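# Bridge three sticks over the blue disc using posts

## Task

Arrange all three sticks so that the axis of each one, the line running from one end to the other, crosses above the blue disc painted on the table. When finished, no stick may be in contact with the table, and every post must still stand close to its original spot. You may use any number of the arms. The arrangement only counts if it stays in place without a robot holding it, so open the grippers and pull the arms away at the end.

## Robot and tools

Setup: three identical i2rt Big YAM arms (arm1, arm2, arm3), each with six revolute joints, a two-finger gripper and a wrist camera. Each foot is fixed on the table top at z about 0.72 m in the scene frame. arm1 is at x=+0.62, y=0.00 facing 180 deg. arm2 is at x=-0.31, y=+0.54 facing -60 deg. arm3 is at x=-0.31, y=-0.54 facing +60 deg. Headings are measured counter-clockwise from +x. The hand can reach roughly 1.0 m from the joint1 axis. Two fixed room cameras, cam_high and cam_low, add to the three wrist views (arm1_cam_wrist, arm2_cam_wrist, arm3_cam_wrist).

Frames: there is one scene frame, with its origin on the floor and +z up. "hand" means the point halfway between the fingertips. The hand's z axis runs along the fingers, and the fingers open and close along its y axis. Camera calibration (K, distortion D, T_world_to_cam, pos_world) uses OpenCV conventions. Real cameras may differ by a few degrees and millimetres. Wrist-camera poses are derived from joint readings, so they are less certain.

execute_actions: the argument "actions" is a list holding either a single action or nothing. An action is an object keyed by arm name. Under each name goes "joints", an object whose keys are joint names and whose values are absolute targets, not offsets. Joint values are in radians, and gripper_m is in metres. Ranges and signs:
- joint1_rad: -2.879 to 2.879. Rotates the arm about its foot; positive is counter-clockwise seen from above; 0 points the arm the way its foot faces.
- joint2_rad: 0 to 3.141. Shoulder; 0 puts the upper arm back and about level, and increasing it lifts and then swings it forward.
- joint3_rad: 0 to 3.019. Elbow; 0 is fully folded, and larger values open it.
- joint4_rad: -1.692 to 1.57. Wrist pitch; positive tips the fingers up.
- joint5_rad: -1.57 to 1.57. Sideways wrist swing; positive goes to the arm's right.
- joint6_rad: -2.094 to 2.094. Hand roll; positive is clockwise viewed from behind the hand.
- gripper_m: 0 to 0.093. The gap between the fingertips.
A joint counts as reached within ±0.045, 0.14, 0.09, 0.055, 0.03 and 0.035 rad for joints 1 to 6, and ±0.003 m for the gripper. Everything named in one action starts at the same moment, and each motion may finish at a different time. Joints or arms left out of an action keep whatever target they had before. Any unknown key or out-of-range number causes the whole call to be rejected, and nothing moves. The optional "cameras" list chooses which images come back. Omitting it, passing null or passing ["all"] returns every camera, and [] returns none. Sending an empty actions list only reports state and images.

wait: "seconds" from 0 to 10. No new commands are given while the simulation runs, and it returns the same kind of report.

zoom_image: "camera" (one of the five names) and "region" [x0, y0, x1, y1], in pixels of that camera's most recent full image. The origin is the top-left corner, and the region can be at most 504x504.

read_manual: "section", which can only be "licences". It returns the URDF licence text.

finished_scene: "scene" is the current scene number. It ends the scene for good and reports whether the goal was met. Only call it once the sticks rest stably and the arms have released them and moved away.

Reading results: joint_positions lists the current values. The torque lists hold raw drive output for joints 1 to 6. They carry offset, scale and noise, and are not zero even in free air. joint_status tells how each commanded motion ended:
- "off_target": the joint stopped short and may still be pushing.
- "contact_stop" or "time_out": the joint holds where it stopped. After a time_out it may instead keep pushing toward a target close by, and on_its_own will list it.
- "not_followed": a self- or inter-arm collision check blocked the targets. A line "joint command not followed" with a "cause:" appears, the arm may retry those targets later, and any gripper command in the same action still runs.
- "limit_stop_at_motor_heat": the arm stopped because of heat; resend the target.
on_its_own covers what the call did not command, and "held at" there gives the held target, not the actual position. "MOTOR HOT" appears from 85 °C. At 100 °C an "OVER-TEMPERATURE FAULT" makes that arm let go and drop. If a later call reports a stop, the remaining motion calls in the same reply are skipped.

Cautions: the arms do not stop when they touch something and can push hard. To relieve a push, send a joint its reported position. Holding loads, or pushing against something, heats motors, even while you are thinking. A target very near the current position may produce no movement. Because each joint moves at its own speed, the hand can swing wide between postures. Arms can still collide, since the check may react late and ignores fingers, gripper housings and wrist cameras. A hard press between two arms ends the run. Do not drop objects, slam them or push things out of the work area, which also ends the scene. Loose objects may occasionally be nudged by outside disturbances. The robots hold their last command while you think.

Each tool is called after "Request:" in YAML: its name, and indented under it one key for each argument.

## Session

Request:
execute_actions:
  actions: []

Scene clock: 0.00 s.
Joint torques (N m, as the arm reports them, + toward a larger angle): no reading
arm1.joint_positions: joint1_rad=+0.271 joint2_rad=+0.637 joint3_rad=+1.382 joint4_rad=-1.454 joint5_rad=+0.185 joint6_rad=+0.221 gripper_m=+0.095
arm1.joint_status: not commanded
arm1.hand: x=+0.3987 y=-0.0290 z=+1.2574 quat_wxyz=(-0.025, -0.905, +0.011, +0.425) (m; scene frame)
arm2.joint_positions: joint1_rad=+0.082 joint2_rad=+0.577 joint3_rad=+1.332 joint4_rad=-1.483 joint5_rad=-0.137 joint6_rad=-0.430 gripper_m=+0.094
arm2.joint_status: not commanded
arm2.hand: x=-0.1805 y=+0.3811 z=+1.2803 quat_wxyz=(-0.349, -0.228, -0.882, +0.222) (m; scene frame)
arm3.joint_positions: joint1_rad=-0.073 joint2_rad=+0.638 joint3_rad=+1.357 joint4_rad=-1.537 joint5_rad=-0.233 joint6_rad=+0.399 gripper_m=+0.094
arm3.joint_status: not commanded
arm3.hand: x=-0.2292 y=-0.3424 z=+1.2377 quat_wxyz=(-0.217, +0.307, -0.871, -0.316) (m; scene frame)
pictures: arm1_cam_wrist, arm2_cam_wrist, arm3_cam_wrist, cam_high, cam_low
camera_calibration (this result's frames):
arm1_cam_wrist: T_world_to_cam=[[0.000930599, 0.998336, -0.0576544, 0.104055], [0.968581, -0.0152383, -0.248231, -0.0748387], [-0.248697, -0.0556119, -0.966984, 1.43565], [0, 0, 0, 1]] pos_world=[0.429431, -0.0251837, 1.37567]
arm2_cam_wrist: T_world_to_cam=[[-0.563359, -0.793038, 0.231772, -0.0982135], [-0.825253, 0.526596, -0.204093, -0.0805771], [0.0398033, -0.306248, -0.951119, 1.46531], [0, 0, 0, 1]] pos_world=[-0.18015, 0.413293, 1.4]
arm3_cam_wrist: T_world_to_cam=[[0.682491, -0.606092, -0.408483, 0.455292], [-0.679725, -0.731767, -0.0499133, -0.344237], [-0.268662, 0.311721, -0.9114, 1.29689], [0, 0, 0, 1]] pos_world=[-0.196294, -0.380221, 1.35078]
Images, in order (width x height): arm1_cam_wrist 504x504, arm2_cam_wrist 504x504, arm3_cam_wrist 504x504, cam_high 504x504, cam_low 504x504.

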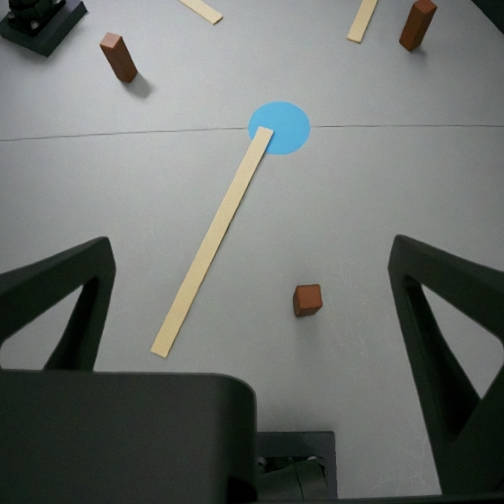

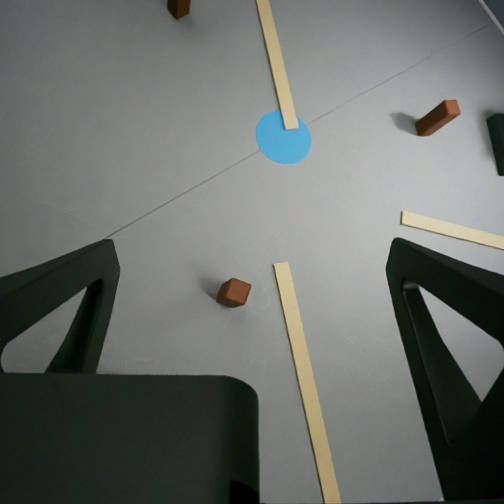

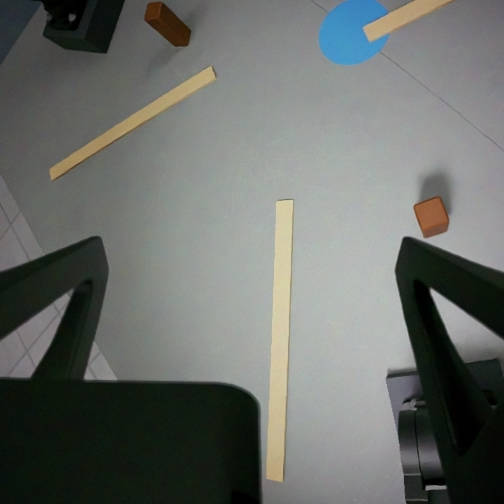

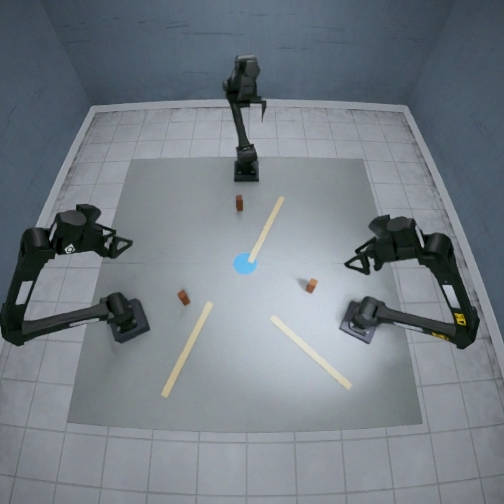

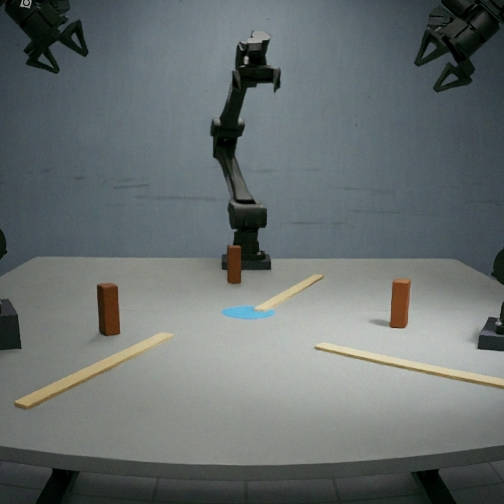

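Request:
zoom_image:
  camera: "cam_high"
  region: [140, 180, 380, 410]

Region (140, 180, 380, 410) of cam_high's 504x504 image, scaled by 2.100, with more detail than that image has; it fills the top 483 rows of this view, and the rest is white.

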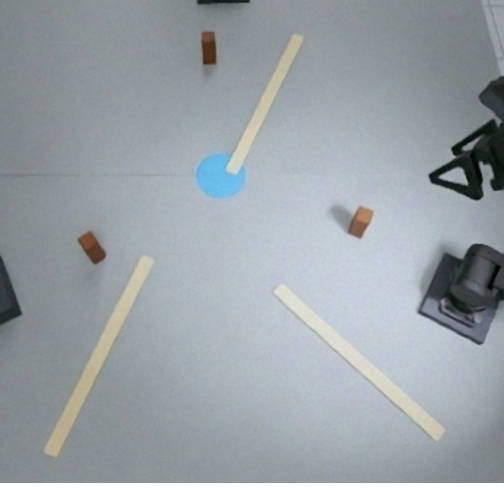

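Request:
execute_actions:
  actions:
    - {"arm1":{"joints":{"joint1_rad":0.428,"joint5_rad":0,"joint6_rad":0.867,"joint2_rad":1.2,"joint3_rad":0.95,"joint4_rad":-1.2,"gripper_m":0.08}},"arm2":{"joints":{"joint1_rad":-0.625,"joint5_rad":0,"joint6_rad":1.9,"joint2_rad":1.0,"joint3_rad":0.8,"joint4_rad":-1.25,"gripper_m":0.08}},"arm3":{"joints":{"joint1_rad":1.33,"joint5_rad":0,"joint6_rad":1.594,"joint2_rad":0.85,"joint3_rad":0.75,"joint4_rad":-1.3,"gripper_m":0.08}}}
  cameras: []

Request:
execute_actions:
  actions:
    - {"arm1":{"joints":{"joint2_rad":1.545,"joint3_rad":0.91,"joint4_rad":-0.905}},"arm2":{"joints":{"joint2_rad":1.432,"joint3_rad":0.673,"joint4_rad":-0.785}},"arm3":{"joints":{"joint2_rad":1.26,"joint3_rad":0.567,"joint4_rad":-0.85}}}

Scene clock: 45.97 s.
Joint torques (N m, as the arm reports them, + toward a larger angle): arm1=[-0.79 -5.62  9.5   0.64 -0.03  0.01] | arm2=[-2.26 -5.16 10.05  0.68  0.12  0.06] | arm3=[ 0.91 -2.39  9.94  0.76  0.15  0.09]
arm1.joint_positions: joint1_rad=+0.427 joint2_rad=+1.207 joint3_rad=+0.927 joint4_rad=-1.207 joint5_rad=+0.002 joint6_rad=+0.851 gripper_m=+0.080
arm1.joint_status: all done
arm1.hand: x=+0.3142 y=-0.1421 z=+0.9052 quat_wxyz=(-0.027, -0.978, +0.205, +0.035) (m; scene frame)
arm2.joint_positions: joint1_rad=-0.616 joint2_rad=+1.007 joint3_rad=+0.792 joint4_rad=-1.253 joint5_rad=-0.002 joint6_rad=+1.892 gripper_m=+0.080
arm2.joint_status: all done
arm2.hand: x=-0.3446 y=+0.2646 z=+0.9487 quat_wxyz=(-0.053, -0.974, +0.222, -0.006) (m; scene frame)
arm3.joint_positions: joint1_rad=+1.324 joint2_rad=+0.862 joint3_rad=+0.749 joint4_rad=-1.314 joint5_rad=-0.002 joint6_rad=+1.583 gripper_m=+0.080
arm3.joint_status: all done
arm3.hand: x=-0.4857 y=-0.3706 z=+0.9253 quat_wxyz=(+0.025, +0.387, -0.920, -0.066) (m; scene frame)
pictures: none
No camera images: the call's "cameras" was empty. Leave "cameras" out to get every camera's image.

Scene clock: 47.13 s.
Joint torques (N m, as the arm reports them, + toward a larger angle): arm1=[-0.7  -9.34  6.76  0.65 -0.04  0.01] | arm2=[-2.2  -8.22  6.95  0.86  0.11  0.04] | arm3=[ 0.84 -4.65  8.42  0.7   0.16  0.1 ]
arm1.joint_positions: joint1_rad=+0.427 joint2_rad=+1.563 joint3_rad=+0.905 joint4_rad=-0.917 joint5_rad=+0.002 joint6_rad=+0.852 gripper_m=+0.080
arm1.joint_status: all done
arm1.hand: x=+0.2685 y=-0.1640 z=+0.7779 quat_wxyz=(-0.001, -0.979, +0.205, +0.000) (m; scene frame)
arm2.joint_positions: joint1_rad=-0.616 joint2_rad=+1.429 joint3_rad=+0.672 joint4_rad=-0.798 joint5_rad=-0.002 joint6_rad=+1.893 gripper_m=+0.080
arm2.joint_status: all done
arm2.hand: x=-0.3502 y=+0.2223 z=+0.7952 quat_wxyz=(-0.010, -0.975, +0.223, -0.001) (m; scene frame)
arm3.joint_positions: joint1_rad=+1.324 joint2_rad=+1.258 joint3_rad=+0.559 joint4_rad=-0.867 joint5_rad=-0.002 joint6_rad=+1.583 gripper_m=+0.080
arm3.joint_status: all done
arm3.hand: x=-0.5005 y=-0.3545 z=+0.7699 quat_wxyz=(-0.003, +0.387, -0.922, -0.003) (m; scene frame)
pictures: arm1_cam_wrist, arm2_cam_wrist, arm3_cam_wrist, cam_high, cam_low
camera_calibration (this result's frames):
arm1_cam_wrist: T_world_to_cam=[[0.404603, 0.914489, -0.00263821, 0.0464065], [0.741012, -0.326157, 0.58696, -0.709365], [0.535908, -0.239441, -0.809611, 0.568842], [0, 0, 0, 1]] pos_world=[0.202025, -0.137599, 0.877033]
arm2_cam_wrist: T_world_to_cam=[[0.438498, 0.898636, -0.0131731, -0.0377845], [0.732195, -0.348705, 0.585059, -0.123479], [0.521162, -0.266193, -0.810884, 1.01018], [0, 0, 0, 1]] pos_world=[-0.419488, 0.259799, 0.890884]
arm3_cam_wrist: T_world_to_cam=[[0.724655, -0.689108, -0.00204876, 0.120692], [-0.558181, -0.588713, 0.58468, -0.937866], [-0.404114, -0.422548, -0.811261, 0.396165], [0, 0, 0, 1]] pos_world=[-0.450863, -0.301565, 0.869992]
Images, in order (width x height): arm1_cam_wrist 504x504, arm2_cam_wrist 504x504, arm3_cam_wrist 504x504, cam_high 504x504, cam_low 504x504.

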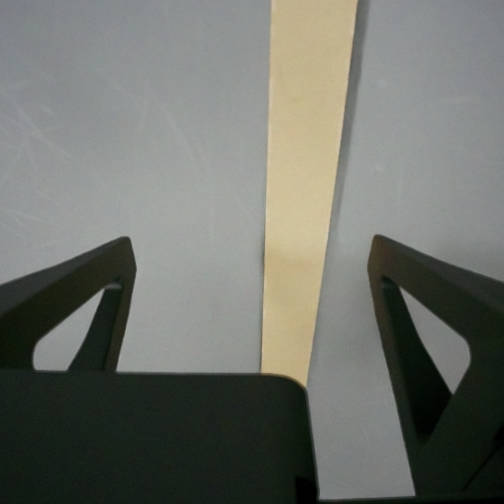

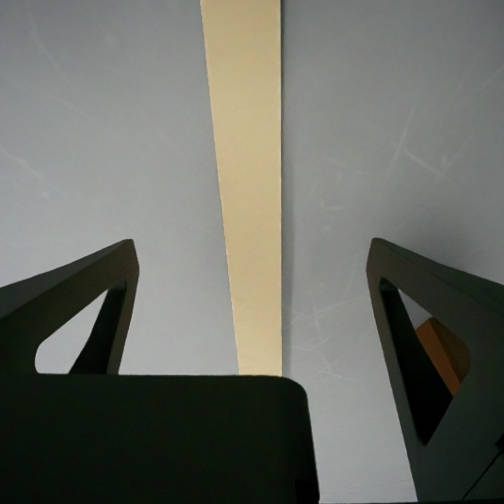

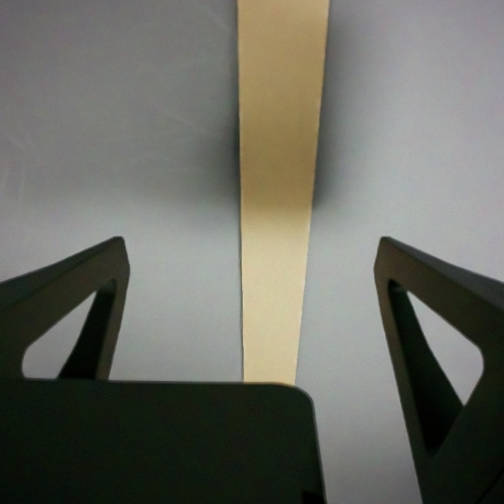

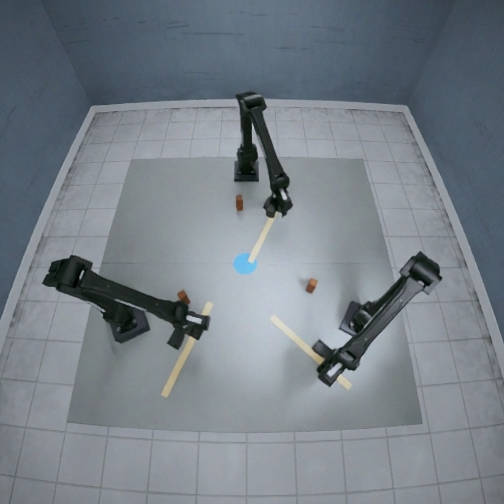

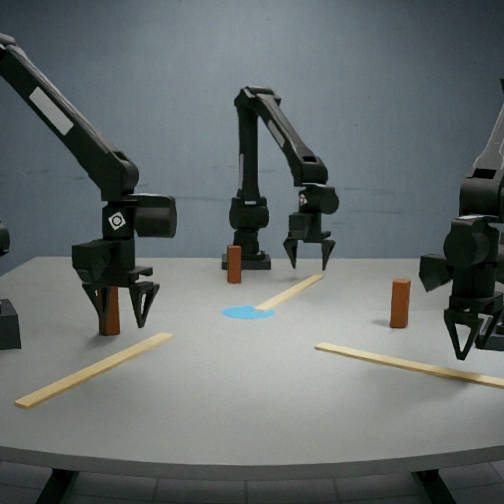

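Request:
execute_actions:
  actions:
    - {"arm1":{"joints":{"joint1_rad":0.393,"joint6_rad":0.83,"joint2_rad":1.608,"joint3_rad":0.822,"joint4_rad":-0.752}},"arm2":{"joints":{"joint2_rad":1.58,"joint3_rad":0.65,"joint4_rad":-0.615}},"arm3":{"joints":{"joint2_rad":1.41,"joint3_rad":0.515,"joint4_rad":-0.65}}}
  cameras: ["arm1_cam_wrist","arm2_cam_wrist","arm3_cam_wrist","cam_low"]

Scene clock: 70.97 s.
Joint torques (N m, as the arm reports them, + toward a larger angle): arm1=[-0.9  -8.41  6.02  0.65 -0.03 -0.26] | arm2=[-2.29 -9.44  5.49  0.84  0.11  0.04] | arm3=[ 0.75 -5.92  6.54  1.86  0.13 -0.01]
arm1.joint_positions: joint1_rad=+0.395 joint2_rad=+1.614 joint3_rad=+0.818 joint4_rad=-0.764 joint5_rad=+0.002 joint6_rad=+0.846 gripper_m=+0.080
arm1.joint_status: all done
arm1.hand: x=+0.2743 y=-0.1482 z=+0.7346 quat_wxyz=(-0.005, -0.976, +0.218, +0.006) (m; scene frame)
arm2.joint_positions: joint1_rad=-0.616 joint2_rad=+1.582 joint3_rad=+0.651 joint4_rad=-0.628 joint5_rad=-0.002 joint6_rad=+1.893 gripper_m=+0.080
arm2.joint_status: all done
arm2.hand: x=-0.3513 y=+0.2144 z=+0.7444 quat_wxyz=(-0.008, -0.975, +0.223, -0.001) (m; scene frame)
arm3.joint_positions: joint1_rad=+1.324 joint2_rad=+1.399 joint3_rad=+0.515 joint4_rad=-0.698 joint5_rad=-0.001 joint6_rad=+1.584 gripper_m=+0.080
arm3.joint_status: all done
arm3.hand: x=-0.4998 y=-0.3546 z=+0.7237 quat_wxyz=(-0.006, +0.386, -0.922, +0.005) (m; scene frame)
pictures: arm1_cam_wrist, arm2_cam_wrist, arm3_cam_wrist, cam_low
camera_calibration (this result's frames):
arm1_cam_wrist: T_world_to_cam=[[0.427769, 0.903778, -0.0140873, 0.0298825], [0.740213, -0.341322, 0.579296, -0.679544], [0.518747, -0.258233, -0.814995, 0.540308], [0, 0, 0, 1]] pos_world=[0.209941, -0.119425, 0.834427]
arm2_cam_wrist: T_world_to_cam=[[0.438507, 0.898677, -0.00956101, -0.0335418], [0.731912, -0.350921, 0.584088, -0.0946653], [0.521552, -0.263125, -0.811634, 0.967488], [0, 0, 0, 1]] pos_world=[-0.4206, 0.251493, 0.840218]
arm3_cam_wrist: T_world_to_cam=[[0.723687, -0.689971, 0.0147279, 0.107129], [-0.566175, -0.581368, 0.584343, -0.911625], [-0.394617, -0.43122, -0.811373, 0.360721], [0, 0, 0, 1]] pos_world=[-0.45132, -0.300524, 0.823803]
Images, in order (width x height): arm1_cam_wrist 504x504, arm2_cam_wrist 504x504, arm3_cam_wrist 504x504, cam_low 504x504.

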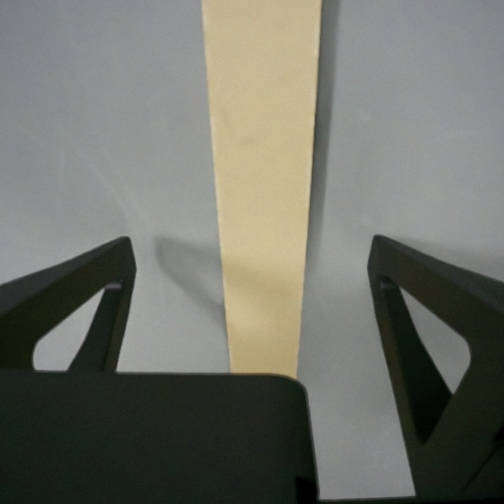

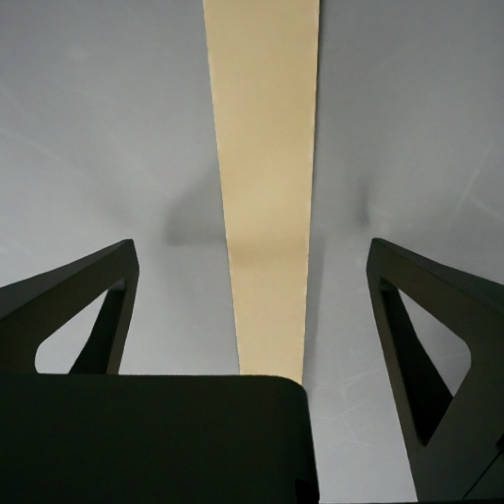

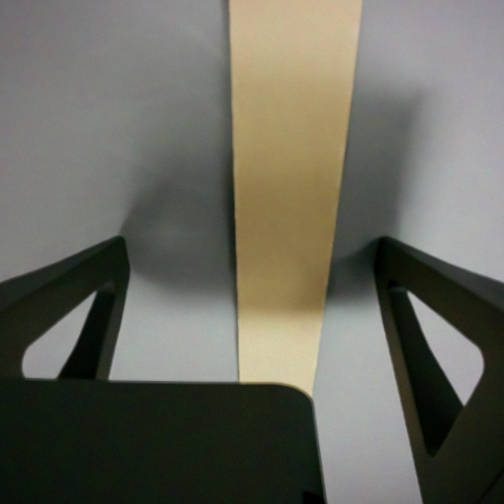

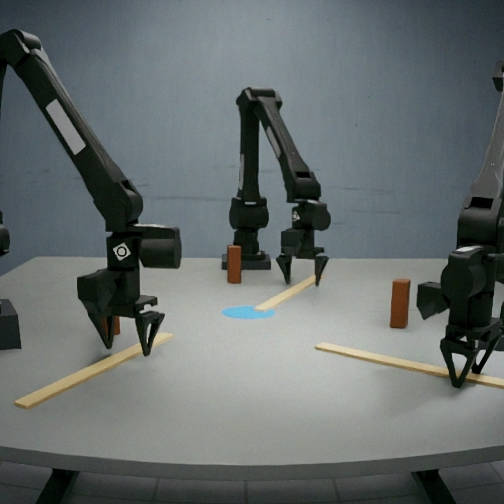

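Request:
execute_actions:
  actions:
    - {"arm1":{"joints":{"joint2_rad":1.645}},"arm2":{"joints":{"joint2_rad":1.63}}}
  cameras: []

Request:
execute_actions:
  actions:
    - {"arm1":{"joints":{"gripper_m":0}},"arm2":{"joints":{"gripper_m":0}},"arm3":{"joints":{"gripper_m":0}}}
  cameras: ["arm1_cam_wrist","arm2_cam_wrist","arm3_cam_wrist"]

Scene clock: 76.27 s.
Joint torques (N m, as the arm reports them, + toward a larger angle): arm1=[-0.92 -7.7   5.87  0.59 -0.02 -0.25] | arm2=[-2.26 -8.11  5.18  0.63  0.11  0.04] | arm3=[ 1.15 -5.63  6.56  1.9   0.13  0.09]
arm1.joint_positions: joint1_rad=+0.395 joint2_rad=+1.635 joint3_rad=+0.818 joint4_rad=-0.763 joint5_rad=+0.002 joint6_rad=+0.845 gripper_m=+0.080
arm1.joint_status: all done
arm1.hand: x=+0.2770 y=-0.1470 z=+0.7271 quat_wxyz=(+0.001, -0.976, +0.217, -0.002) (m; scene frame)
arm2.joint_positions: joint1_rad=-0.616 joint2_rad=+1.613 joint3_rad=+0.651 joint4_rad=-0.624 joint5_rad=-0.002 joint6_rad=+1.893 gripper_m=+0.080
arm2.joint_status: all done
arm2.hand: x=-0.3507 y=+0.2189 z=+0.7349 quat_wxyz=(+0.006, -0.975, +0.223, +0.000) (m; scene frame)
arm3.joint_positions: joint1_rad=+1.324 joint2_rad=+1.399 joint3_rad=+0.515 joint4_rad=-0.698 joint5_rad=-0.001 joint6_rad=+1.584 gripper_m=+0.080
arm3.joint_status: not commanded
arm3.hand: x=-0.4998 y=-0.3546 z=+0.7237 quat_wxyz=(-0.006, +0.386, -0.922, +0.005) (m; scene frame)
pictures: none
No camera images: the call's "cameras" was empty. Leave "cameras" out to get every camera's image.

Scene clock: 76.93 s.
Joint torques (N m, as the arm reports them, + toward a larger angle): arm1=[-0.96 -7.64  5.88  0.57 -0.05 -0.24] | arm2=[-2.33 -8.19  5.18  0.59  0.1   0.03] | arm3=[ 0.53 -4.95  6.55  1.34  0.13  0.04]
arm1.joint_positions: joint1_rad=+0.395 joint2_rad=+1.635 joint3_rad=+0.818 joint4_rad=-0.762 joint5_rad=+0.002 joint6_rad=+0.844 gripper_m=+0.027
arm1.joint_status: gripper_m off_target (ended at +0.027, target +0.000)
arm1.hand: x=+0.2767 y=-0.1470 z=+0.7271 quat_wxyz=(+0.001, -0.976, +0.217, -0.002) (m; scene frame)
arm2.joint_positions: joint1_rad=-0.616 joint2_rad=+1.614 joint3_rad=+0.651 joint4_rad=-0.622 joint5_rad=-0.002 joint6_rad=+1.894 gripper_m=+0.027
arm2.joint_status: gripper_m off_target (ended at +0.027, target +0.000)
arm2.hand: x=-0.3508 y=+0.2187 z=+0.7347 quat_wxyz=(+0.005, -0.975, +0.223, +0.000) (m; scene frame)
arm3.joint_positions: joint1_rad=+1.324 joint2_rad=+1.399 joint3_rad=+0.515 joint4_rad=-0.680 joint5_rad=-0.001 joint6_rad=+1.585 gripper_m=+0.027
arm3.joint_status: gripper_m off_target (ended at +0.027, target +0.000)
arm3.hand: x=-0.5031 y=-0.3514 z=+0.7236 quat_wxyz=(-0.002, +0.386, -0.922, -0.004) (m; scene frame)
pictures: arm1_cam_wrist, arm2_cam_wrist, arm3_cam_wrist
camera_calibration (this result's frames):
arm1_cam_wrist: T_world_to_cam=[[0.426451, 0.90451, 0.00101436, 0.01722], [0.730496, -0.345069, 0.589324, -0.681695], [0.533399, -0.250577, -0.807896, 0.525126], [0, 0, 0, 1]] pos_world=[0.210531, -0.119224, 0.825969]
arm2_cam_wrist: T_world_to_cam=[[0.439553, 0.898087, 0.0152374, -0.0554008], [0.729778, -0.366964, 0.576856, -0.0797918], [0.523658, -0.242439, -0.816704, 0.960466], [0, 0, 0, 1]] pos_world=[-0.420374, 0.253328, 0.831289]
arm3_cam_wrist: T_world_to_cam=[[0.72361, -0.690197, -0.00396592, 0.125134], [-0.558413, -0.588804, 0.584367, -0.910366], [-0.405664, -0.42064, -0.811479, 0.358999], [0, 0, 0, 1]] pos_world=[-0.453275, -0.29865, 0.823805]
Images, in order (width x height): arm1_cam_wrist 504x504, arm2_cam_wrist 504x504, arm3_cam_wrist 504x504.

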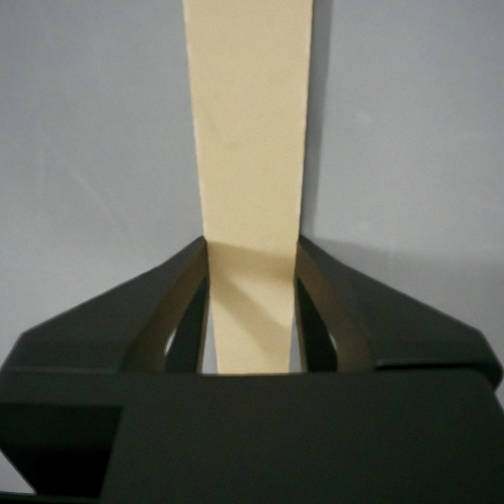

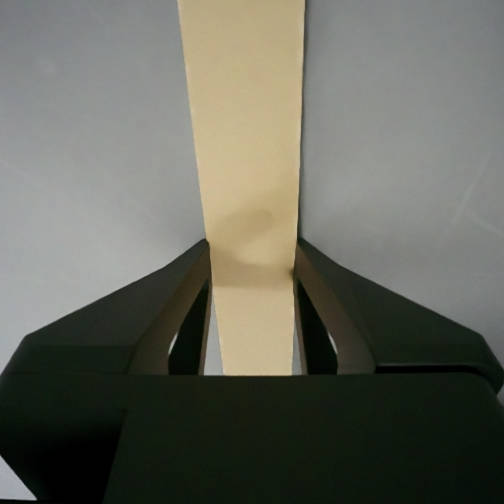

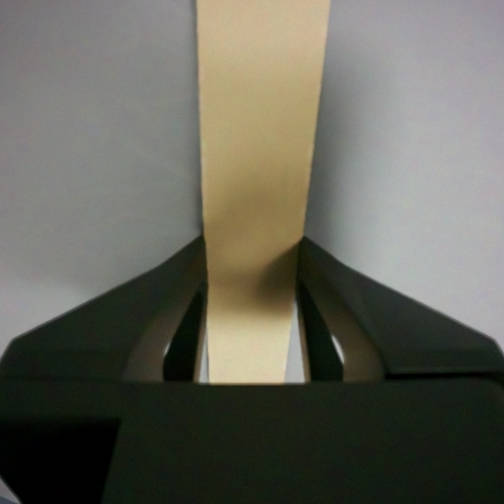

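Request:
execute_actions:
  actions:
    - {"arm1":{"joints":{"joint2_rad":1.0,"joint3_rad":0.85,"joint4_rad":-1.197}},"arm2":{"joints":{"joint2_rad":1.0,"joint3_rad":0.85,"joint4_rad":-1.197}},"arm3":{"joints":{"joint2_rad":1.0,"joint3_rad":0.85,"joint4_rad":-1.197}}}
  cameras: []

Request:
execute_actions:
  actions:
    - {"arm1":{"joints":{"joint1_rad":-0.3}},"arm2":{"joints":{"joint1_rad":-0.3}},"arm3":{"joints":{"joint1_rad":-0.33}}}
  cameras: ["cam_high","cam_low"]

Scene clock: 89.50 s.
Joint torques (N m, as the arm reports them, + toward a larger angle): arm1=[-0.92 -2.74 10.56  0.24 -0.01 -0.25] | arm2=[-2.33 -5.02 11.43  0.34  0.11  0.  ] | arm3=[ 0.91 -3.43 11.56 -0.23  0.16  0.09]
arm1.joint_positions: joint1_rad=+0.395 joint2_rad=+0.997 joint3_rad=+0.818 joint4_rad=-1.189 joint5_rad=+0.001 joint6_rad=+0.844 gripper_m=+0.027
arm1.joint_status: all done
arm1.hand: x=+0.3460 y=-0.1167 z=+0.9237 quat_wxyz=(-0.062, -0.971, +0.216, +0.083) (m; scene frame)
arm2.joint_positions: joint1_rad=-0.616 joint2_rad=+1.000 joint3_rad=+0.830 joint4_rad=-1.186 joint5_rad=-0.002 joint6_rad=+1.894 gripper_m=+0.027
arm2.joint_status: all done
arm2.hand: x=-0.3482 y=+0.2370 z=+0.9691 quat_wxyz=(-0.108, -0.969, +0.222, -0.011) (m; scene frame)
arm3.joint_positions: joint1_rad=+1.324 joint2_rad=+0.993 joint3_rad=+0.831 joint4_rad=-1.182 joint5_rad=-0.001 joint6_rad=+1.585 gripper_m=+0.027
arm3.joint_status: all done
arm3.hand: x=-0.5310 y=-0.3272 z=+0.9334 quat_wxyz=(+0.041, +0.384, -0.916, -0.104) (m; scene frame)
pictures: none
No camera images: the call's "cameras" was empty. Leave "cameras" out to get every camera's image.

Scene clock: 91.33 s.
Joint torques (N m, as the arm reports them, + toward a larger angle): arm1=[-0.91 -2.79 10.5   0.22  0.05 -0.24] | arm2=[-1.09 -4.89 11.38  0.36  0.1   0.01] | arm3=[ 0.32 -3.34 11.57  0.01  0.13  0.07]
arm1.joint_positions: joint1_rad=-0.299 joint2_rad=+0.997 joint3_rad=+0.818 joint4_rad=-1.189 joint5_rad=-0.001 joint6_rad=+0.843 gripper_m=+0.027
arm1.joint_status: all done
arm1.hand: x=+0.3342 y=+0.0858 z=+0.9227 quat_wxyz=(-0.031, -0.840, +0.533, +0.097) (m; scene frame)
arm2.joint_positions: joint1_rad=-0.308 joint2_rad=+1.000 joint3_rad=+0.830 joint4_rad=-1.186 joint5_rad=-0.002 joint6_rad=+1.894 gripper_m=+0.027
arm2.joint_status: all done
arm2.hand: x=-0.2552 y=+0.2395 z=+0.9689 quat_wxyz=(-0.105, -0.992, +0.070, -0.027) (m; scene frame)
arm3.joint_positions: joint1_rad=-0.326 joint2_rad=+0.993 joint3_rad=+0.831 joint4_rad=-1.182 joint5_rad=-0.001 joint6_rad=+1.585 gripper_m=+0.027
arm3.joint_status: all done
arm3.hand: x=-0.0842 y=-0.3356 z=+0.9368 quat_wxyz=(-0.048, -0.413, -0.903, -0.108) (m; scene frame)
pictures: cam_high, cam_low
Images, in order (width x height): cam_high 504x504, cam_low 504x504.

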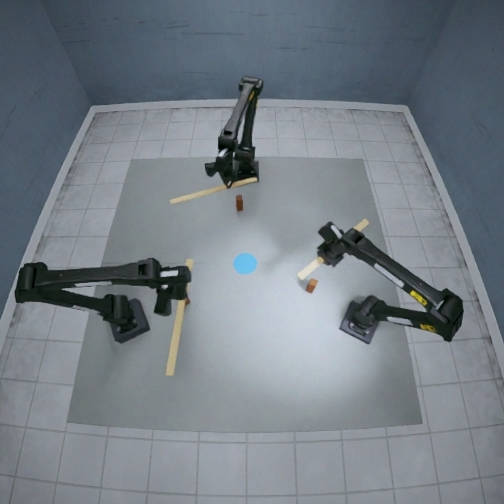

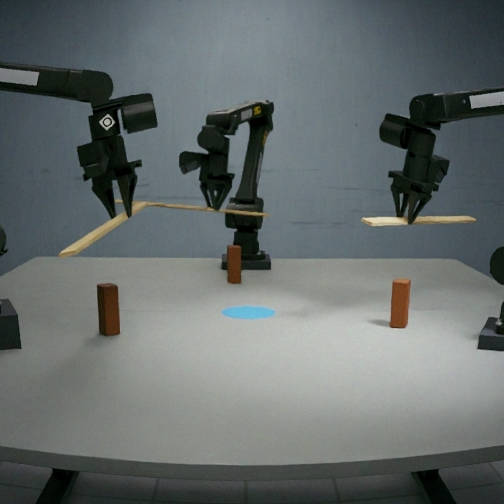

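Request:
execute_actions:
  actions:
    - {"arm1":{"joints":{"joint6_rad":-0.05}},"arm3":{"joints":{"joint6_rad":-0.115}}}
  cameras: []

Request:
execute_actions:
  actions:
    - {"arm2":{"joints":{"joint6_rad":-0.17}}}
  cameras: ["cam_high","cam_low"]

Scene clock: 101.33 s.
Joint torques (N m, as the arm reports them, + toward a larger angle): arm1=[-0.91 -2.72 10.53  0.26 -0.02 -0.25] | arm2=[-1.07 -4.9  11.37  0.37  0.1   0.  ] | arm3=[-0.37 -3.02 11.91  0.1   0.01 -0.22]
arm1.joint_positions: joint1_rad=-0.299 joint2_rad=+0.997 joint3_rad=+0.818 joint4_rad=-1.189 joint5_rad=-0.001 joint6_rad=-0.035 gripper_m=+0.027
arm1.joint_status: all done
arm1.hand: x=+0.3342 y=+0.0858 z=+0.9227 quat_wxyz=(+0.013, -0.987, +0.126, +0.101) (m; scene frame)
arm2.joint_positions: joint1_rad=-0.308 joint2_rad=+1.000 joint3_rad=+0.830 joint4_rad=-1.186 joint5_rad=-0.002 joint6_rad=+1.894 gripper_m=+0.027
arm2.joint_status: not commanded
arm2.hand: x=-0.2552 y=+0.2395 z=+0.9689 quat_wxyz=(-0.105, -0.992, +0.070, -0.027) (m; scene frame)
arm3.joint_positions: joint1_rad=-0.326 joint2_rad=+0.993 joint3_rad=+0.831 joint4_rad=-1.182 joint5_rad=-0.001 joint6_rad=-0.103 gripper_m=+0.027
arm3.joint_status: all done
arm3.hand: x=-0.0842 y=-0.3356 z=+0.9368 quat_wxyz=(-0.112, +0.401, -0.908, -0.036) (m; scene frame)
pictures: none
No camera images: the call's "cameras" was empty. Leave "cameras" out to get every camera's image.

Scene clock: 103.70 s.
Joint torques (N m, as the arm reports them, + toward a larger angle): arm1=[-0.92 -2.73 10.55  0.25 -0.01 -0.25] | arm2=[-1.09 -5.08 11.47  0.49  0.   -0.12] | arm3=[-0.69 -2.92 11.55 -0.32  0.02 -0.1 ]
arm1.joint_positions: joint1_rad=-0.299 joint2_rad=+0.997 joint3_rad=+0.818 joint4_rad=-1.189 joint5_rad=-0.001 joint6_rad=-0.035 gripper_m=+0.027
arm1.joint_status: not commanded
arm1.hand: x=+0.3342 y=+0.0858 z=+0.9227 quat_wxyz=(+0.013, -0.987, +0.126, +0.101) (m; scene frame)
arm2.joint_positions: joint1_rad=-0.308 joint2_rad=+1.000 joint3_rad=+0.830 joint4_rad=-1.187 joint5_rad=-0.002 joint6_rad=-0.162 gripper_m=+0.027
arm2.joint_status: all done
arm2.hand: x=-0.2552 y=+0.2396 z=+0.9689 quat_wxyz=(-0.077, -0.572, -0.813, +0.076) (m; scene frame)
arm3.joint_positions: joint1_rad=-0.326 joint2_rad=+0.993 joint3_rad=+0.831 joint4_rad=-1.182 joint5_rad=-0.001 joint6_rad=-0.104 gripper_m=+0.027
arm3.joint_status: not commanded
arm3.hand: x=-0.0842 y=-0.3356 z=+0.9368 quat_wxyz=(-0.112, +0.401, -0.908, -0.036) (m; scene frame)
pictures: cam_high, cam_low
Images, in order (width x height): cam_high 504x504, cam_low 504x504.

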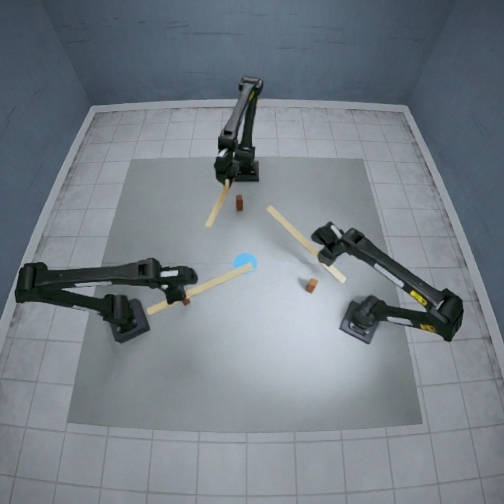

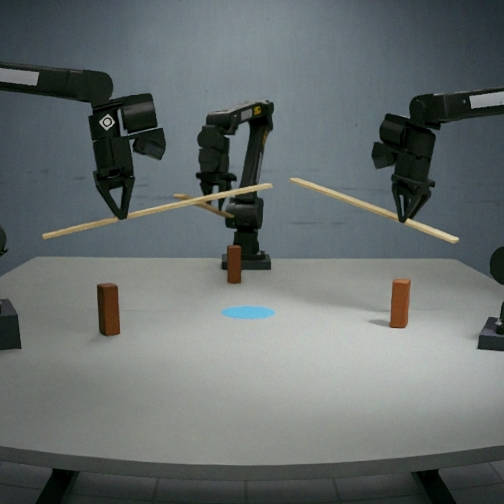

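Request:
execute_actions:
  actions:
    - {"arm1":{"joints":{"joint2_rad":1.32,"joint3_rad":1.05,"joint4_rad":-0.997}},"arm2":{"joints":{"joint1_rad":-0.34,"joint2_rad":1.34,"joint3_rad":0.975,"joint4_rad":-0.904}},"arm3":{"joints":{"joint2_rad":1.282,"joint3_rad":0.965,"joint4_rad":-0.953}}}
  cameras: ["cam_high","cam_low"]

Scene clock: 128.40 s.
Joint torques (N m, as the arm reports them, + toward a larger angle): arm1=[-0.88 -7.86 11.14  0.93 -0.01 -0.24] | arm2=[ -2.47 -10.14  12.26   1.46  -0.01  -0.11] | arm3=[-0.81 -8.92 13.17  1.66  0.02 -0.17]
arm1.joint_positions: joint1_rad=-0.299 joint2_rad=+1.335 joint3_rad=+1.006 joint4_rad=-1.006 joint5_rad=-0.001 joint6_rad=-0.035 gripper_m=+0.027
arm1.joint_status: all done
arm1.hand: x=+0.2196 y=+0.1195 z=+0.8982 quat_wxyz=(+0.016, -0.985, +0.125, +0.117) (m; scene frame)
arm2.joint_positions: joint1_rad=-0.328 joint2_rad=+1.353 joint3_rad=+0.939 joint4_rad=-0.921 joint5_rad=-0.002 joint6_rad=-0.163 gripper_m=+0.027
arm2.joint_status: all done
arm2.hand: x=-0.2436 y=+0.1291 z=+0.9108 quat_wxyz=(-0.084, -0.579, -0.806, +0.085) (m; scene frame)
arm3.joint_positions: joint1_rad=-0.326 joint2_rad=+1.296 joint3_rad=+0.925 joint4_rad=-0.975 joint5_rad=-0.001 joint6_rad=-0.104 gripper_m=+0.027
arm3.joint_status: all done
arm3.hand: x=-0.0159 y=-0.2749 z=+0.8891 quat_wxyz=(-0.111, +0.401, -0.908, -0.035) (m; scene frame)
pictures: cam_high, cam_low
Images, in order (width x height): cam_high 504x504, cam_low 504x504.

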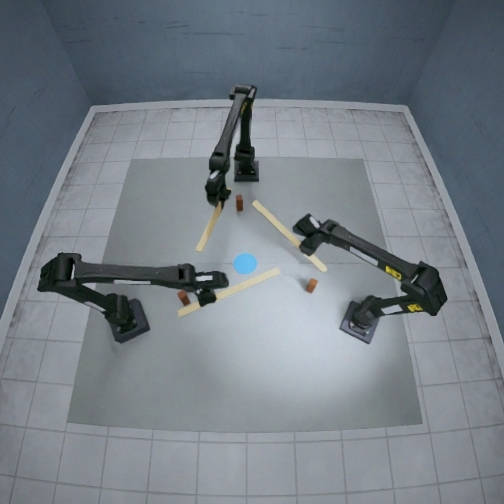

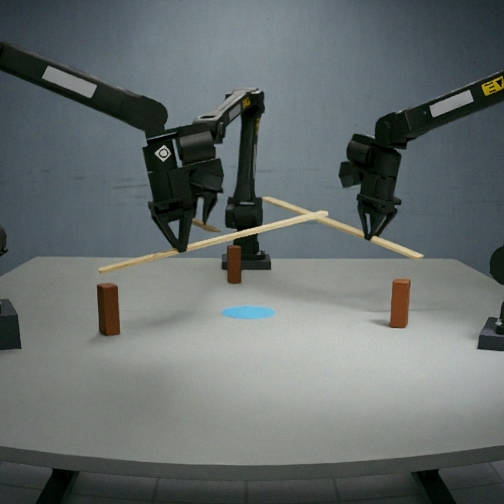

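Request:
execute_actions:
  actions:
    - {"arm1":{"joints":{"joint1_rad":-0.058}},"arm2":{"joints":{"joint1_rad":-0.06}},"arm3":{"joints":{"joint1_rad":-0.093}}}

Request:
zoom_image:
  camera: "cam_high"
  region: [160, 180, 340, 320]

Scene clock: 133.10 s.
Joint torques (N m, as the arm reports them, + toward a larger angle): arm1=[-1.21 -7.99 11.24  0.92 -0.01 -0.23] | arm2=[ -1.71 -10.47  12.18   1.46  -0.07  -0.12] | arm3=[-1.26 -8.4  13.27  1.12 -0.01 -0.1 ]
arm1.joint_positions: joint1_rad=-0.053 joint2_rad=+1.335 joint3_rad=+1.006 joint4_rad=-1.006 joint5_rad=-0.001 joint6_rad=-0.037 gripper_m=+0.027
arm1.joint_status: all done
arm1.hand: x=+0.2027 y=+0.0181 z=+0.8988 quat_wxyz=(+0.002, -0.993, +0.002, +0.119) (m; scene frame)
arm2.joint_positions: joint1_rad=-0.058 joint2_rad=+1.353 joint3_rad=+0.939 joint4_rad=-0.920 joint5_rad=+0.000 joint6_rad=-0.162 gripper_m=+0.027
arm2.joint_status: all done
arm2.hand: x=-0.1372 y=+0.1612 z=+0.9106 quat_wxyz=(-0.095, -0.466, -0.877, +0.074) (m; scene frame)
arm3.joint_positions: joint1_rad=-0.086 joint2_rad=+1.296 joint3_rad=+0.925 joint4_rad=-0.973 joint5_rad=+0.000 joint6_rad=-0.106 gripper_m=+0.027
arm3.joint_status: all done
arm3.hand: x=-0.0863 y=-0.2121 z=+0.8890 quat_wxyz=(-0.107, +0.508, -0.853, -0.047) (m; scene frame)
pictures: arm1_cam_wrist, arm2_cam_wrist, arm3_cam_wrist, cam_high, cam_low
camera_calibration (this result's frames):
arm1_cam_wrist: T_world_to_cam=[[0.00781258, 0.999969, 0.00129089, -0.0178674], [0.925226, -0.00771833, 0.379337, -0.528713], [0.379335, -0.00176924, -0.925258, 0.876942], [0, 0, 0, 1]] pos_world=[0.156664, 0.0153375, 1.01198]
arm2_cam_wrist: T_world_to_cam=[[-0.834164, -0.549637, 0.0454969, -0.0692506], [-0.496771, 0.784633, 0.370903, -0.524547], [-0.239561, 0.286793, -0.927556, 0.889185], [0, 0, 0, 1]] pos_world=[-0.105333, 0.118503, 1.02248]
arm3_cam_wrist: T_world_to_cam=[[0.884289, -0.465806, 0.032532, -0.0506312], [-0.44067, -0.809473, 0.388025, -0.554316], [-0.154411, -0.357462, -0.921074, 0.853332], [0, 0, 0, 1]] pos_world=[-0.0677344, -0.167253, 1.00272]
Images, in order (width x height): arm1_cam_wrist 504x504, arm2_cam_wrist 504x504, arm3_cam_wrist 504x504, cam_high 504x504, cam_low 504x504.

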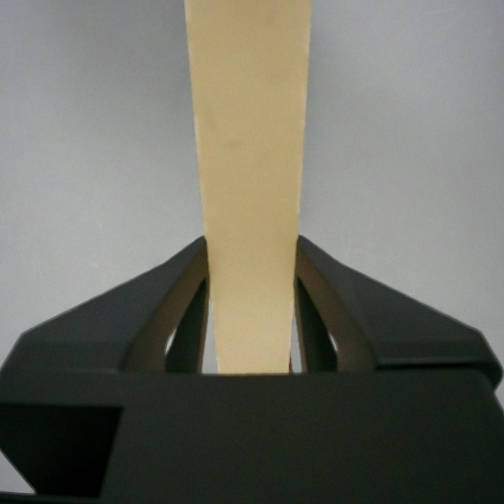

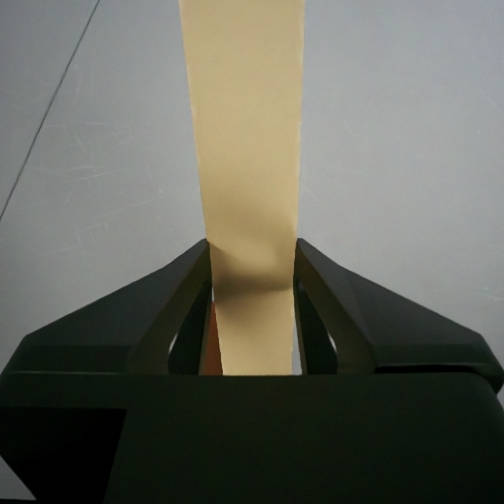

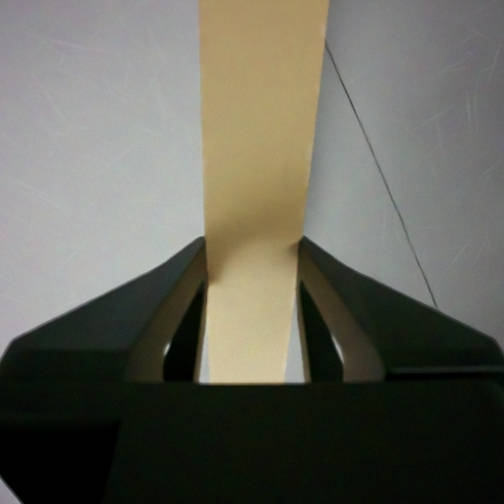

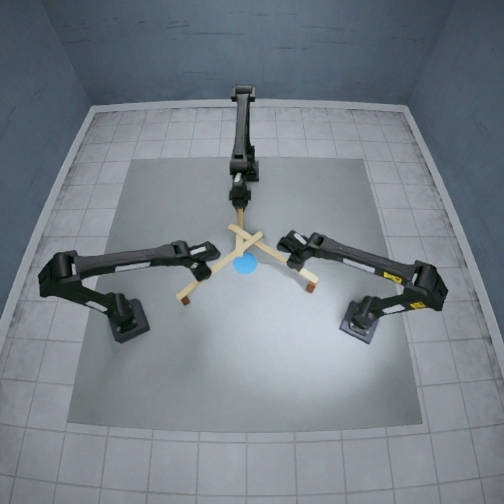

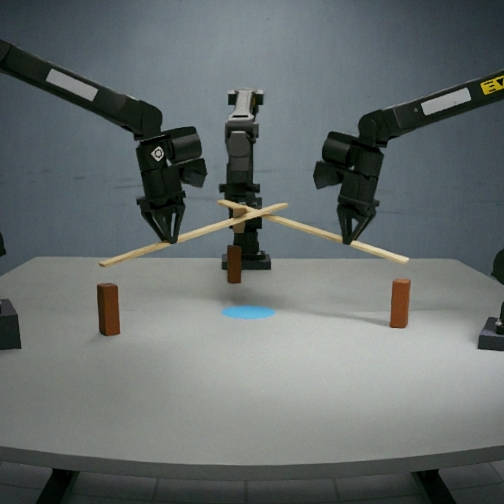

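Region (160, 180, 340, 320) of cam_high's 504x504 image, scaled by 2.800, with more detail than that image has.

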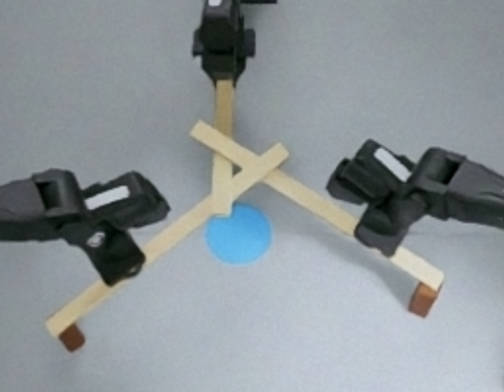

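Request:
execute_actions:
  actions: []
  cameras: ["cam_high"]

Request:
execute_actions:
  actions:
    - {"arm1":{"joints":{"joint2_rad":1.40,"joint3_rad":0.97,"joint4_rad":-0.97}},"arm2":{"joints":{"joint2_rad":1.44,"joint3_rad":0.9,"joint4_rad":-0.88}},"arm3":{"joints":{"joint2_rad":1.36,"joint3_rad":0.9,"joint4_rad":-0.96}}}
  cameras: ["cam_high","cam_low"]

Scene clock: 154.50 s.
Joint torques (N m, as the arm reports them, + toward a larger angle): arm1=[-1.14 -7.92 11.19  0.93  0.   -0.23] | arm2=[ -1.85 -10.47  12.16   1.48  -0.07  -0.12] | arm3=[-0.83 -8.88 12.98  1.35  0.01 -0.09]
arm1.joint_positions: joint1_rad=-0.053 joint2_rad=+1.335 joint3_rad=+1.006 joint4_rad=-1.006 joint5_rad=-0.001 joint6_rad=-0.037 gripper_m=+0.027
arm1.joint_status: all done
arm1.hand: x=+0.2027 y=+0.0181 z=+0.8988 quat_wxyz=(+0.002, -0.993, +0.002, +0.119) (m; scene frame)
arm2.joint_positions: joint1_rad=-0.058 joint2_rad=+1.353 joint3_rad=+0.939 joint4_rad=-0.920 joint5_rad=+0.000 joint6_rad=-0.162 gripper_m=+0.027
arm2.joint_status: all done
arm2.hand: x=-0.1372 y=+0.1612 z=+0.9106 quat_wxyz=(-0.095, -0.466, -0.877, +0.074) (m; scene frame)
arm3.joint_positions: joint1_rad=-0.086 joint2_rad=+1.296 joint3_rad=+0.925 joint4_rad=-0.973 joint5_rad=+0.000 joint6_rad=-0.106 gripper_m=+0.027
arm3.joint_status: all done
arm3.hand: x=-0.0863 y=-0.2121 z=+0.8890 quat_wxyz=(-0.107, +0.508, -0.853, -0.047) (m; scene frame)
pictures: cam_high
Images, in order (width x height): cam_high 504x504.

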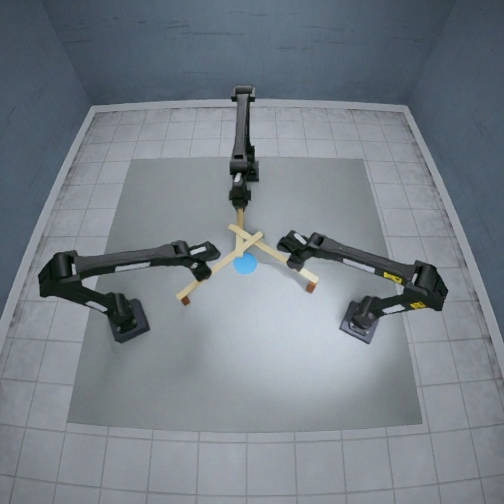

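Scene clock: 155.33 s.
Joint torques (N m, as the arm reports them, + toward a larger angle): arm1=[-0.9  -8.21  7.6   0.74 -0.08 -0.23] | arm2=[ -1.71 -10.37   8.17   0.88  -0.07  -0.19] | arm3=[-0.64 -7.86  9.54  0.97 -0.01 -0.1 ]
arm1.joint_positions: joint1_rad=-0.057 joint2_rad=+1.413 joint3_rad=+0.970 joint4_rad=-0.977 joint5_rad=+0.001 joint6_rad=-0.037 gripper_m=+0.027
arm1.joint_status: all done
arm1.hand: x=+0.2094 y=+0.0198 z=+0.8550 quat_wxyz=(+0.001, -0.997, +0.004, +0.077) (m; scene frame)
arm2.joint_positions: joint1_rad=-0.058 joint2_rad=+1.443 joint3_rad=+0.902 joint4_rad=-0.884 joint5_rad=+0.000 joint6_rad=-0.156 gripper_m=+0.027
arm2.joint_status: all done
arm2.hand: x=-0.1413 y=+0.1700 z=+0.8627 quat_wxyz=(-0.058, -0.471, -0.879, +0.046) (m; scene frame)
arm3.joint_positions: joint1_rad=-0.087 joint2_rad=+1.364 joint3_rad=+0.897 joint4_rad=-0.973 joint5_rad=+0.000 joint6_rad=-0.105 gripper_m=+0.027
arm3.joint_status: all done
arm3.hand: x=-0.0923 y=-0.2220 z=+0.8531 quat_wxyz=(-0.064, +0.509, -0.858, -0.027) (m; scene frame)
pictures: cam_high, cam_low
Images, in order (width x height): cam_high 504x504, cam_low 504x504.

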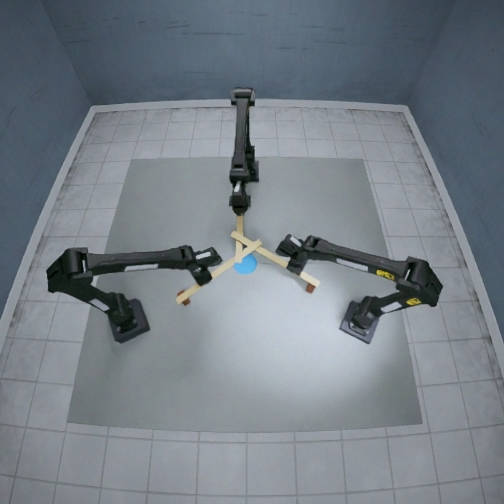

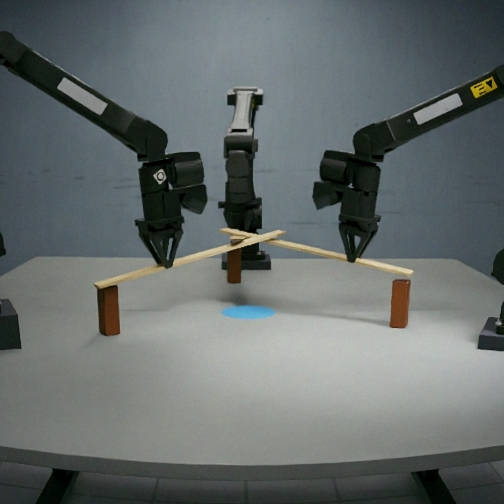

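Request:
execute_actions:
  actions:
    - {"arm1":{"joints":{"joint2_rad":1.43,"joint3_rad":0.95,"joint4_rad":-0.96}},"arm2":{"joints":{"joint2_rad":1.46,"joint3_rad":0.87,"joint4_rad":-0.88}},"arm3":{"joints":{"joint2_rad":1.385,"joint3_rad":0.87,"joint4_rad":-0.93}}}
  cameras: ["cam_high","cam_low"]

Request:
zoom_image:
  camera: "cam_low"
  region: [80,200,440,340]

Request:
zoom_image:
  camera: "cam_high"
  region: [160,180,340,320]

Scene clock: 164.00 s.
Joint torques (N m, as the arm reports them, + toward a larger angle): arm1=[-0.74 -6.91  6.79  0.58 -0.1  -0.24] | arm2=[-1.73 -8.68  7.17  0.56 -0.07 -0.26] | arm3=[-0.81 -7.1   8.78  0.96 -0.05 -0.13]
arm1.joint_positions: joint1_rad=-0.059 joint2_rad=+1.421 joint3_rad=+0.960 joint4_rad=-0.963 joint5_rad=+0.002 joint6_rad=-0.035 gripper_m=+0.027
arm1.joint_status: all done
arm1.hand: x=+0.2104 y=+0.0203 z=+0.8487 quat_wxyz=(+0.001, -0.997, +0.006, +0.075) (m; scene frame)
arm2.joint_positions: joint1_rad=-0.058 joint2_rad=+1.443 joint3_rad=+0.883 joint4_rad=-0.876 joint5_rad=+0.000 joint6_rad=-0.150 gripper_m=+0.027
arm2.joint_status: all done
arm2.hand: x=-0.1441 y=+0.1760 z=+0.8559 quat_wxyz=(-0.054, -0.474, -0.878, +0.042) (m; scene frame)
arm3.joint_positions: joint1_rad=-0.087 joint2_rad=+1.377 joint3_rad=+0.873 joint4_rad=-0.939 joint5_rad=+0.000 joint6_rad=-0.105 gripper_m=+0.027
arm3.joint_status: all done
arm3.hand: x=-0.0935 y=-0.2238 z=+0.8405 quat_wxyz=(-0.063, +0.509, -0.858, -0.026) (m; scene frame)
pictures: cam_high, cam_low
Images, in order (width x height): cam_high 504x504, cam_low 504x504.

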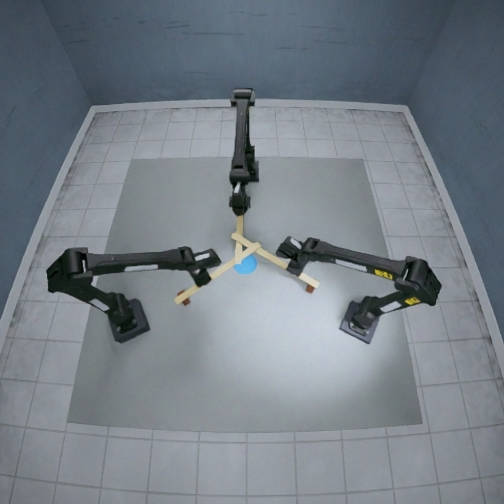

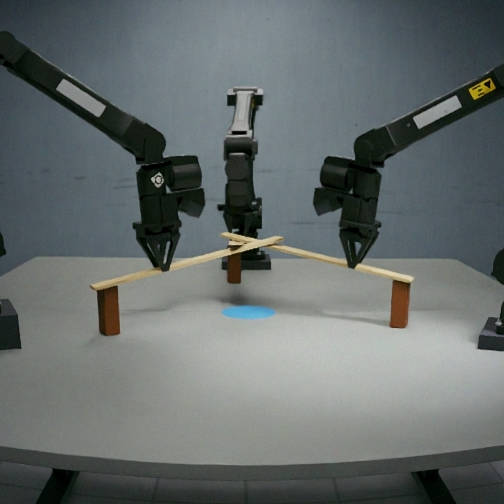

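Region (80, 200, 440, 340) of cam_low's 504x504 image, scaled by 1.400, with more detail than that image has.

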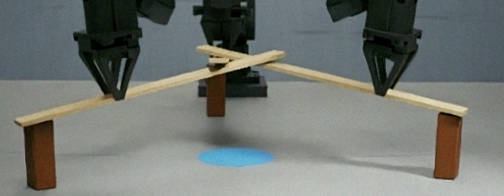

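Region (160, 180, 340, 320) of cam_high's 504x504 image, scaled by 2.800, with more detail than that image has.

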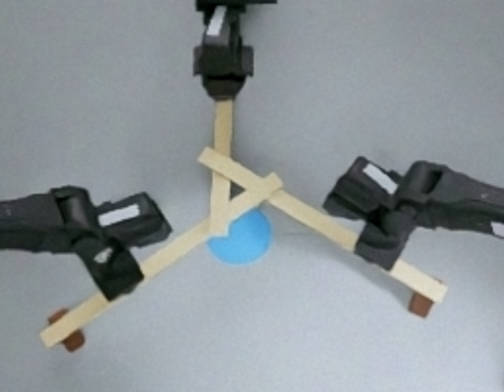

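Request:
execute_actions:
  actions:
    - {"arm1":{"joints":{"gripper_m":0.045}},"arm2":{"joints":{"gripper_m":0.045}},"arm3":{"joints":{"gripper_m":0.045}}}
  cameras: ["cam_high","cam_low"]

Scene clock: 172.03 s.
Joint torques (N m, as the arm reports them, + toward a larger angle): arm1=[-0.8  -6.92  7.14  0.58 -0.1  -0.24] | arm2=[-1.83 -8.48  7.94  0.54 -0.06 -0.12] | arm3=[ 0.14 -7.18  8.87  0.93  0.01 -0.1 ]
arm1.joint_positions: joint1_rad=-0.059 joint2_rad=+1.421 joint3_rad=+0.954 joint4_rad=-0.963 joint5_rad=+0.002 joint6_rad=-0.035 gripper_m=+0.045
arm1.joint_status: all done
arm1.hand: x=+0.2126 y=+0.0202 z=+0.8466 quat_wxyz=(+0.001, -0.997, +0.006, +0.072) (m; scene frame)
arm2.joint_positions: joint1_rad=-0.058 joint2_rad=+1.443 joint3_rad=+0.873 joint4_rad=-0.876 joint5_rad=+0.000 joint6_rad=-0.162 gripper_m=+0.045
arm2.joint_status: all done
arm2.hand: x=-0.1460 y=+0.1800 z=+0.8523 quat_wxyz=(-0.050, -0.468, -0.881, +0.040) (m; scene frame)
arm3.joint_positions: joint1_rad=-0.087 joint2_rad=+1.377 joint3_rad=+0.871 joint4_rad=-0.939 joint5_rad=+0.000 joint6_rad=-0.105 gripper_m=+0.045
arm3.joint_status: all done
arm3.hand: x=-0.0940 y=-0.2246 z=+0.8396 quat_wxyz=(-0.062, +0.510, -0.858, -0.026) (m; scene frame)
pictures: cam_high, cam_low
Images, in order (width x height): cam_high 504x504, cam_low 504x504.

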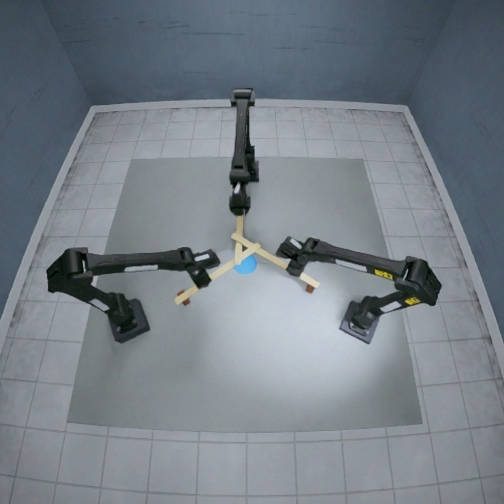

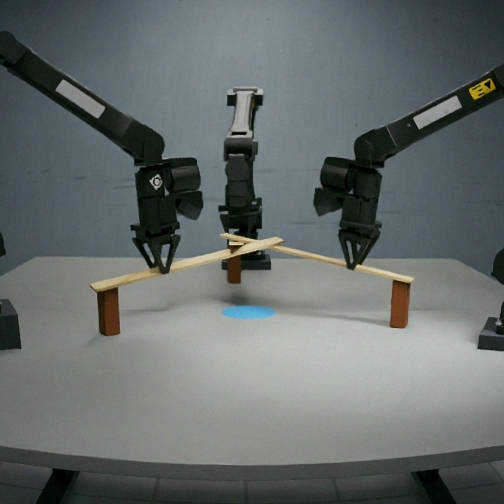

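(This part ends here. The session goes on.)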